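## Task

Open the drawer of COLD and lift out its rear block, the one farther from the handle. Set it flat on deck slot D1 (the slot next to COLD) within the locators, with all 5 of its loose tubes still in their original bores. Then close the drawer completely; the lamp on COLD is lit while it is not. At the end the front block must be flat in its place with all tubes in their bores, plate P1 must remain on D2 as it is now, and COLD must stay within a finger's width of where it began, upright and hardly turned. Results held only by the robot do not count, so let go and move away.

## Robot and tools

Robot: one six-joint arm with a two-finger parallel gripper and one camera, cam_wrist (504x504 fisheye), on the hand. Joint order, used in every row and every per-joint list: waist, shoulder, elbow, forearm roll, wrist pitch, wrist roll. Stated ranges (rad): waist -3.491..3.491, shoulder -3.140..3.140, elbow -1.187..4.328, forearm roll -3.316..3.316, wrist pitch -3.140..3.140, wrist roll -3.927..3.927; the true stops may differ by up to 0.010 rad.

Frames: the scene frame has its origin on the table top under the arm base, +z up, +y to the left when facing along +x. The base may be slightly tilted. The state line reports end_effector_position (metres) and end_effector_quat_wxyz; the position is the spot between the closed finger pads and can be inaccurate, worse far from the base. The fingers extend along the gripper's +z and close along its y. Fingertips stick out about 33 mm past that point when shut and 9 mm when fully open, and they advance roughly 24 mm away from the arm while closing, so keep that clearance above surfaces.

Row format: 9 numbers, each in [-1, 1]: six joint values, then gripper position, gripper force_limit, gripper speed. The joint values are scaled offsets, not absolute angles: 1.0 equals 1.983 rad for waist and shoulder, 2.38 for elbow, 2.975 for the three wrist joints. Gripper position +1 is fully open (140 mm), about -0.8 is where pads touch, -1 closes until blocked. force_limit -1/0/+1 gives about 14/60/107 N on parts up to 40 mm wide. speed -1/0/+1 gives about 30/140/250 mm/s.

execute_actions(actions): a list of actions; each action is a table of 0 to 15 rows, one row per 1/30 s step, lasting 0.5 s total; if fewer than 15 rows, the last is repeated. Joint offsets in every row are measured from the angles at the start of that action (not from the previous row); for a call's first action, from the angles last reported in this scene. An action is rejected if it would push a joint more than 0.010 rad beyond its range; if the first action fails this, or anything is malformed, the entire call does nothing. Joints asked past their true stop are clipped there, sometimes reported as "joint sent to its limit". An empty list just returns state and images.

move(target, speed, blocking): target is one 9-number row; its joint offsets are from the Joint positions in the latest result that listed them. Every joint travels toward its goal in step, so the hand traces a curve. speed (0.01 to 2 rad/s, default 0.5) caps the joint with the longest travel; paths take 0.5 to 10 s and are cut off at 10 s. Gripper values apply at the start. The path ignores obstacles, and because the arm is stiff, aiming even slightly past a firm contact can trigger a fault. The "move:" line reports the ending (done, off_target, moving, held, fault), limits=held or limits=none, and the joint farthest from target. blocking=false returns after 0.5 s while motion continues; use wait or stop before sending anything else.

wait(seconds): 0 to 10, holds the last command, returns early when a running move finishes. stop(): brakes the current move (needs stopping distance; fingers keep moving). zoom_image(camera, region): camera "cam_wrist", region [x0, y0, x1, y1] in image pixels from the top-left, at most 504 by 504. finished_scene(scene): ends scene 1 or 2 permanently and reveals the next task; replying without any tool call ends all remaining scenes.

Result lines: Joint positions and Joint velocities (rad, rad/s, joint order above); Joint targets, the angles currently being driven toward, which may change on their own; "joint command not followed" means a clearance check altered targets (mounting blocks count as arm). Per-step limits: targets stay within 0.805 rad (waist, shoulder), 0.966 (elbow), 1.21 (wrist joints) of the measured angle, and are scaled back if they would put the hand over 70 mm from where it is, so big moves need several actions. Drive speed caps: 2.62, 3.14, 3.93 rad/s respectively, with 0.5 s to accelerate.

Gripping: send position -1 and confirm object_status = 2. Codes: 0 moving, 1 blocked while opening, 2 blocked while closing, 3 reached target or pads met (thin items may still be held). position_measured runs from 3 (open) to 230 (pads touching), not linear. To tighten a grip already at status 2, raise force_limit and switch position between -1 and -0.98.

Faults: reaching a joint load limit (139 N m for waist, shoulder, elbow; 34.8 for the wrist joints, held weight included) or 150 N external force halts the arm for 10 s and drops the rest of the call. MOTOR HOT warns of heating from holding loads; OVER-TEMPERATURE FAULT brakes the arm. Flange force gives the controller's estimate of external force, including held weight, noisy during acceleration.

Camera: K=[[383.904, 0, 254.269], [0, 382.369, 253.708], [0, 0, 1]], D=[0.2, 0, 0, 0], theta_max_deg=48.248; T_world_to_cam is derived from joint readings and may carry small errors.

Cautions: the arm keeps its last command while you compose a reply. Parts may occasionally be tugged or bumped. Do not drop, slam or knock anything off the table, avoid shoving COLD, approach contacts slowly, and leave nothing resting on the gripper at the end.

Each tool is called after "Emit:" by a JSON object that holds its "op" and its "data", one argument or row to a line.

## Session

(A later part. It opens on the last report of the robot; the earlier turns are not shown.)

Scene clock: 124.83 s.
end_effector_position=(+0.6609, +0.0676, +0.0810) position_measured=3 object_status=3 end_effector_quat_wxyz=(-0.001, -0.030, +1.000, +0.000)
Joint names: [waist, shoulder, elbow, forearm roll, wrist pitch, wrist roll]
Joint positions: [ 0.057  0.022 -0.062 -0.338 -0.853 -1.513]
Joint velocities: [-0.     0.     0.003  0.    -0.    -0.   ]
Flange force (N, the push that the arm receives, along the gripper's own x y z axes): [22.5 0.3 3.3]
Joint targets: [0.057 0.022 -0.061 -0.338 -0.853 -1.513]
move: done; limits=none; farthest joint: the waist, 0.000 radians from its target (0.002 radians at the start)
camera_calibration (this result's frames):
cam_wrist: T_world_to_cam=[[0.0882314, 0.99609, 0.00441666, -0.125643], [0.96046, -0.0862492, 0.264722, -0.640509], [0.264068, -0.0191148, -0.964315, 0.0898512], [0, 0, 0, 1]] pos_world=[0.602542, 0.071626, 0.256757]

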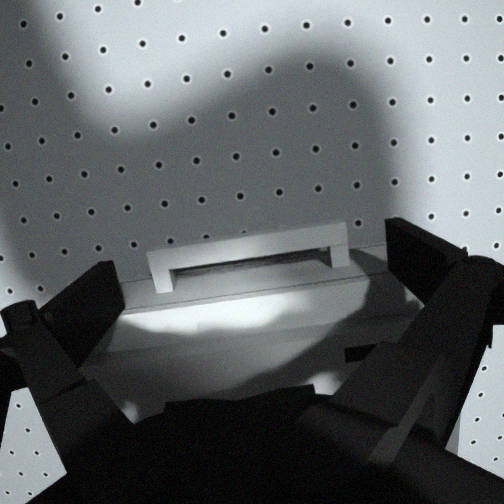

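The push now has an upward share. Repeating the step.

Emit:
{"op": "move", "data": {
  "target": [-0.0009,0.0002,0.0028,0,-0.0022,0,1,0,0],
  "speed": 0.01
}}

Scene clock: 126.17 s.
end_effector_position=(+0.6630, +0.0679, +0.0830) position_measured=3 object_status=3 end_effector_quat_wxyz=(-0.001, -0.030, +1.000, +0.000)
Joint names: [waist, shoulder, elbow, forearm roll, wrist pitch, wrist roll]
Joint positions: [ 0.055  0.023 -0.055 -0.338 -0.86  -1.513]
Joint velocities: [-0.     0.     0.     0.001  0.    -0.001]
Flange force (N, the push that the arm receives, along the gripper's own x y z axes): [34.2 -0.1 9.6]
Joint targets: [0.055 0.023 -0.055 -0.338 -0.860 -1.513]
move: done; limits=none; farthest joint: the waist, 0.000 radians from its target (0.002 radians at the start)
camera_calibration (this result's frames):
cam_wrist: T_world_to_cam=[[0.0880107, 0.996108, 0.00480828, -0.126027], [0.960451, -0.0861384, 0.264791, -0.64299], [0.264174, -0.0186863, -0.964294, 0.091122], [0, 0, 0, 1]] pos_world=[0.60458, 0.0718529, 0.258732]

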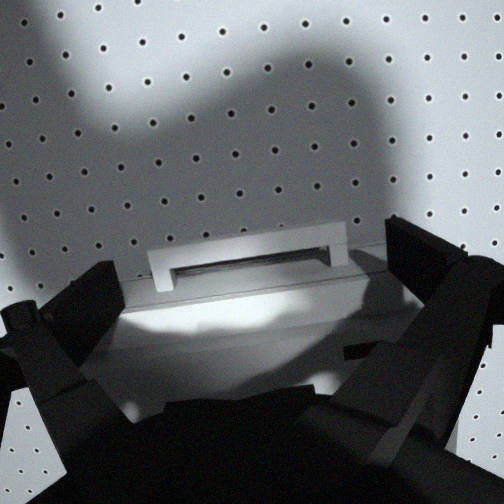

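Emit:
{"op": "move", "data": {
  "target": [-0.0019,0.0011,0.0055,0,-0.004,0,1,0,0],
  "speed": 0.01
}}

Scene clock: 128.23 s.
end_effector_position=(+0.6668, +0.0680, +0.0862) position_measured=3 object_status=3 end_effector_quat_wxyz=(-0.002, -0.030, +1.000, +0.000)
Joint names: [waist, shoulder, elbow, forearm roll, wrist pitch, wrist roll]
Joint positions: [ 0.051  0.025 -0.042 -0.338 -0.871 -1.513]
Joint velocities: [ 0.    -0.     0.     0.001 -0.001 -0.   ]
Flange force (N, the push that the arm receives, along the gripper's own x y z axes): [32.7 -1.0 13.4]
Joint targets: [0.051 0.025 -0.042 -0.338 -0.872 -1.513]
move: done; limits=none; farthest joint: the waist, 0.000 radians from its target (0.004 radians at the start)
camera_calibration (this result's frames):
cam_wrist: T_world_to_cam=[[0.0881257, 0.996097, 0.00504245, -0.126587], [0.960507, -0.0863162, 0.264528, -0.647516], [0.263931, -0.0184684, -0.964365, 0.0933546], [0, 0, 0, 1]] pos_world=[0.60846, 0.0719256, 0.261952]

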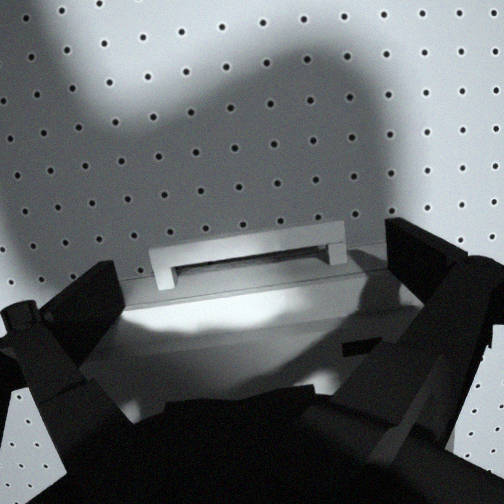

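Emit:
{"op": "move", "data": {
  "target": [-0.0024,0.0018,0.0075,0,-0.0053,0,1,0,0],
  "speed": 0.01
}}

Emit:
{"op": "move", "data": {
  "target": [0.0022,-0.0091,-0.013,0,0.0045,0,1,0,0],
  "speed": 0.05
}}

Emit:
{"op": "move", "data": {
  "target": [-0.008,-0.0532,0,0.0054,-0.0335,0.0017,1,0,0],
  "speed": 0.2
}}

Scene clock: 130.77 s.
end_effector_position=(+0.6719, +0.0682, +0.0902) position_measured=3 object_status=3 end_effector_quat_wxyz=(-0.002, -0.030, +1.000, +0.001)
Joint names: [waist, shoulder, elbow, forearm roll, wrist pitch, wrist roll]
Joint positions: [ 0.047  0.028 -0.024 -0.338 -0.887 -1.513]
Joint velocities: [ 0.     0.001  0.002 -0.    -0.001 -0.   ]
Flange force (N, the push that the arm receives, along the gripper's own x y z axes): [35.5 -0.2 8.8]
Joint targets: [0.047 0.028 -0.024 -0.338 -0.887 -1.513]
move: done; limits=none; farthest joint: the waist, 0.000 radians from its target (0.005 radians at the start)
camera_calibration (this result's frames):
cam_wrist: T_world_to_cam=[[0.0881029, 0.996097, 0.0053735, -0.127294], [0.960674, -0.0863934, 0.263896, -0.6535], [0.26333, -0.0180878, -0.964536, 0.0963247], [0, 0, 0, 1]] pos_world=[0.613651, 0.0720818, 0.266049]

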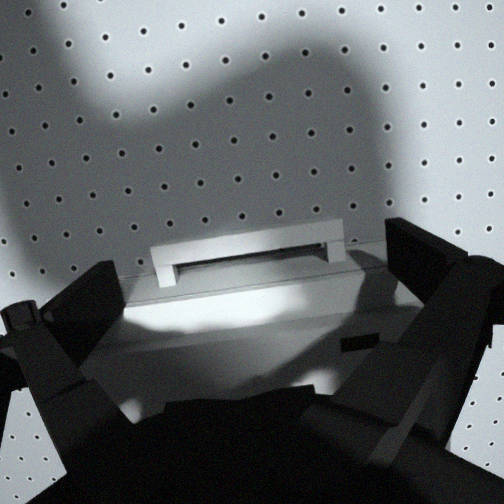

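Scene clock: 131.67 s.
end_effector_position=(+0.6622, +0.0680, +0.0903) position_measured=3 object_status=3 end_effector_quat_wxyz=(-0.002, -0.030, +1.000, +0.000)
Joint names: [waist, shoulder, elbow, forearm roll, wrist pitch, wrist roll]
Joint positions: [ 0.051  0.01  -0.055 -0.338 -0.874 -1.513]
Joint velocities: [ 0.    -0.002 -0.001  0.001  0.001  0.   ]
Flange force (N, the push that the arm receives, along the gripper's own x y z axes): [2.8 -2.1 -4.7]
Joint targets: [0.051 0.010 -0.055 -0.338 -0.874 -1.513]
move: done; limits=none; farthest joint: the waist, 0.000 radians from its target (0.005 radians at the start)
camera_calibration (this result's frames):
cam_wrist: T_world_to_cam=[[0.0880557, 0.996103, 0.00505075, -0.126129], [0.960735, -0.0862664, 0.263717, -0.644299], [0.263125, -0.0183694, -0.964587, 0.0990711], [0, 0, 0, 1]] pos_world=[0.604039, 0.0718761, 0.266112]

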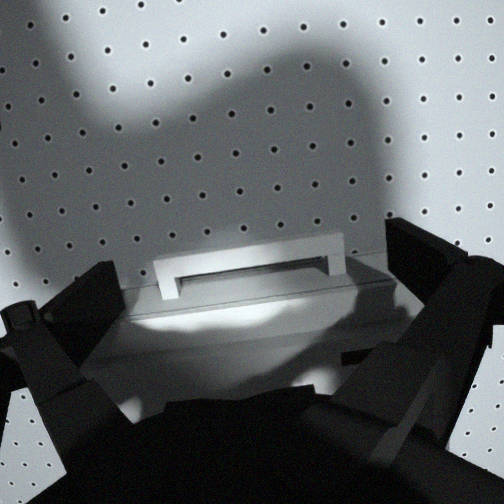

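Scene clock: 132.63 s.
end_effector_position=(+0.6587, +0.0752, +0.1505) position_measured=3 object_status=3 end_effector_quat_wxyz=(+0.001, -0.045, +0.999, -0.000)
Joint names: [waist, shoulder, elbow, forearm roll, wrist pitch, wrist roll]
Joint positions: [ 0.035 -0.095 -0.055 -0.321 -0.973 -1.508]
Joint velocities: [-0.    -0.002  0.001 -0.001 -0.001  0.   ]
Flange force (N, the push that the arm receives, along the gripper's own x y z axes): [1.4 1.1 -2.8]
Joint targets: [0.035 -0.095 -0.055 -0.321 -0.973 -1.508]
move: done; limits=none; farthest joint: the waist, 0.000 radians from its target (0.016 radians at the start)
camera_calibration (this result's frames):
cam_wrist: T_world_to_cam=[[0.0582837, 0.99829, 0.00442814, -0.113764], [0.961471, -0.0573266, 0.268864, -0.659573], [0.268658, -0.0114129, -0.963168, 0.153889], [0, 0, 0, 1]] pos_world=[0.599447, 0.0775143, 0.32606]

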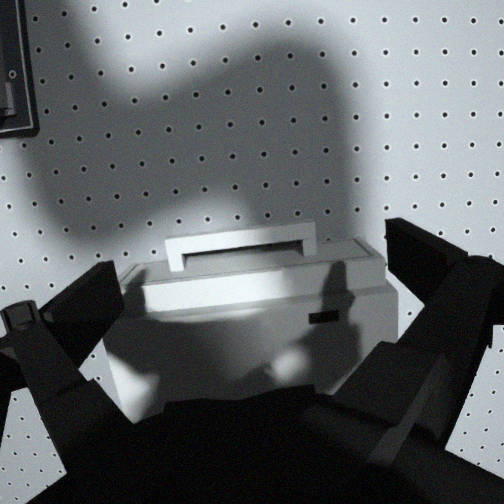

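The cooler is now within about 6 mm of where it started, and the lamp is off. Moving clear.

Emit:
{"op": "move", "data": {
  "target": [0,-0.08,0,0,-0.053,0,1,0,0],
  "speed": 0.3
}}

Emit:
{"op": "finished_scene", "data": {
  "scene": 2
}}

Scene clock: 133.93 s.
end_effector_position=(+0.6347, +0.1022, +0.2331) position_measured=3 object_status=3 end_effector_quat_wxyz=(-0.003, -0.066, +0.998, +0.012)
Joint names: [waist, shoulder, elbow, forearm roll, wrist pitch, wrist roll]
Joint positions: [ 0.035 -0.254 -0.055 -0.321 -1.131 -1.508]
Joint velocities: [-0.    -0.002 -0.002 -0.001 -0.001  0.   ]
Flange force (N, the push that the arm receives, along the gripper's own x y z axes): [6.5 1.4 -4.6]
Joint targets: [0.035 -0.254 -0.055 -0.321 -1.131 -1.508]
move: done; limits=none; farthest joint: the waist, 0.000 radians from its target (0.000 radians at the start)
camera_calibration (this result's frames):
cam_wrist: T_world_to_cam=[[0.0149413, 0.999478, 0.0286545, -0.118], [0.965251, -0.0218953, 0.260405, -0.661206], [0.260896, 0.023768, -0.965074, 0.241897], [0, 0, 0, 1]] pos_world=[0.576883, 0.0977117, 0.409011]

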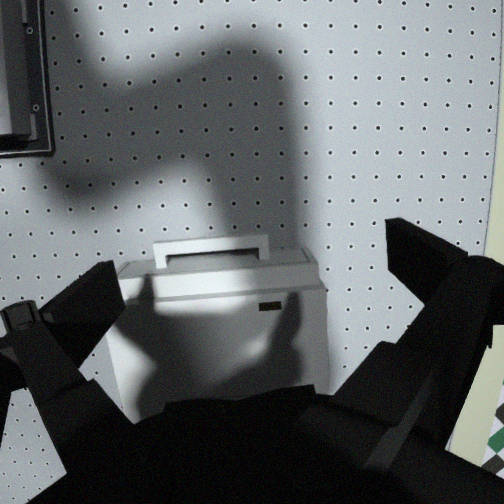

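The scene is finished: the task was done.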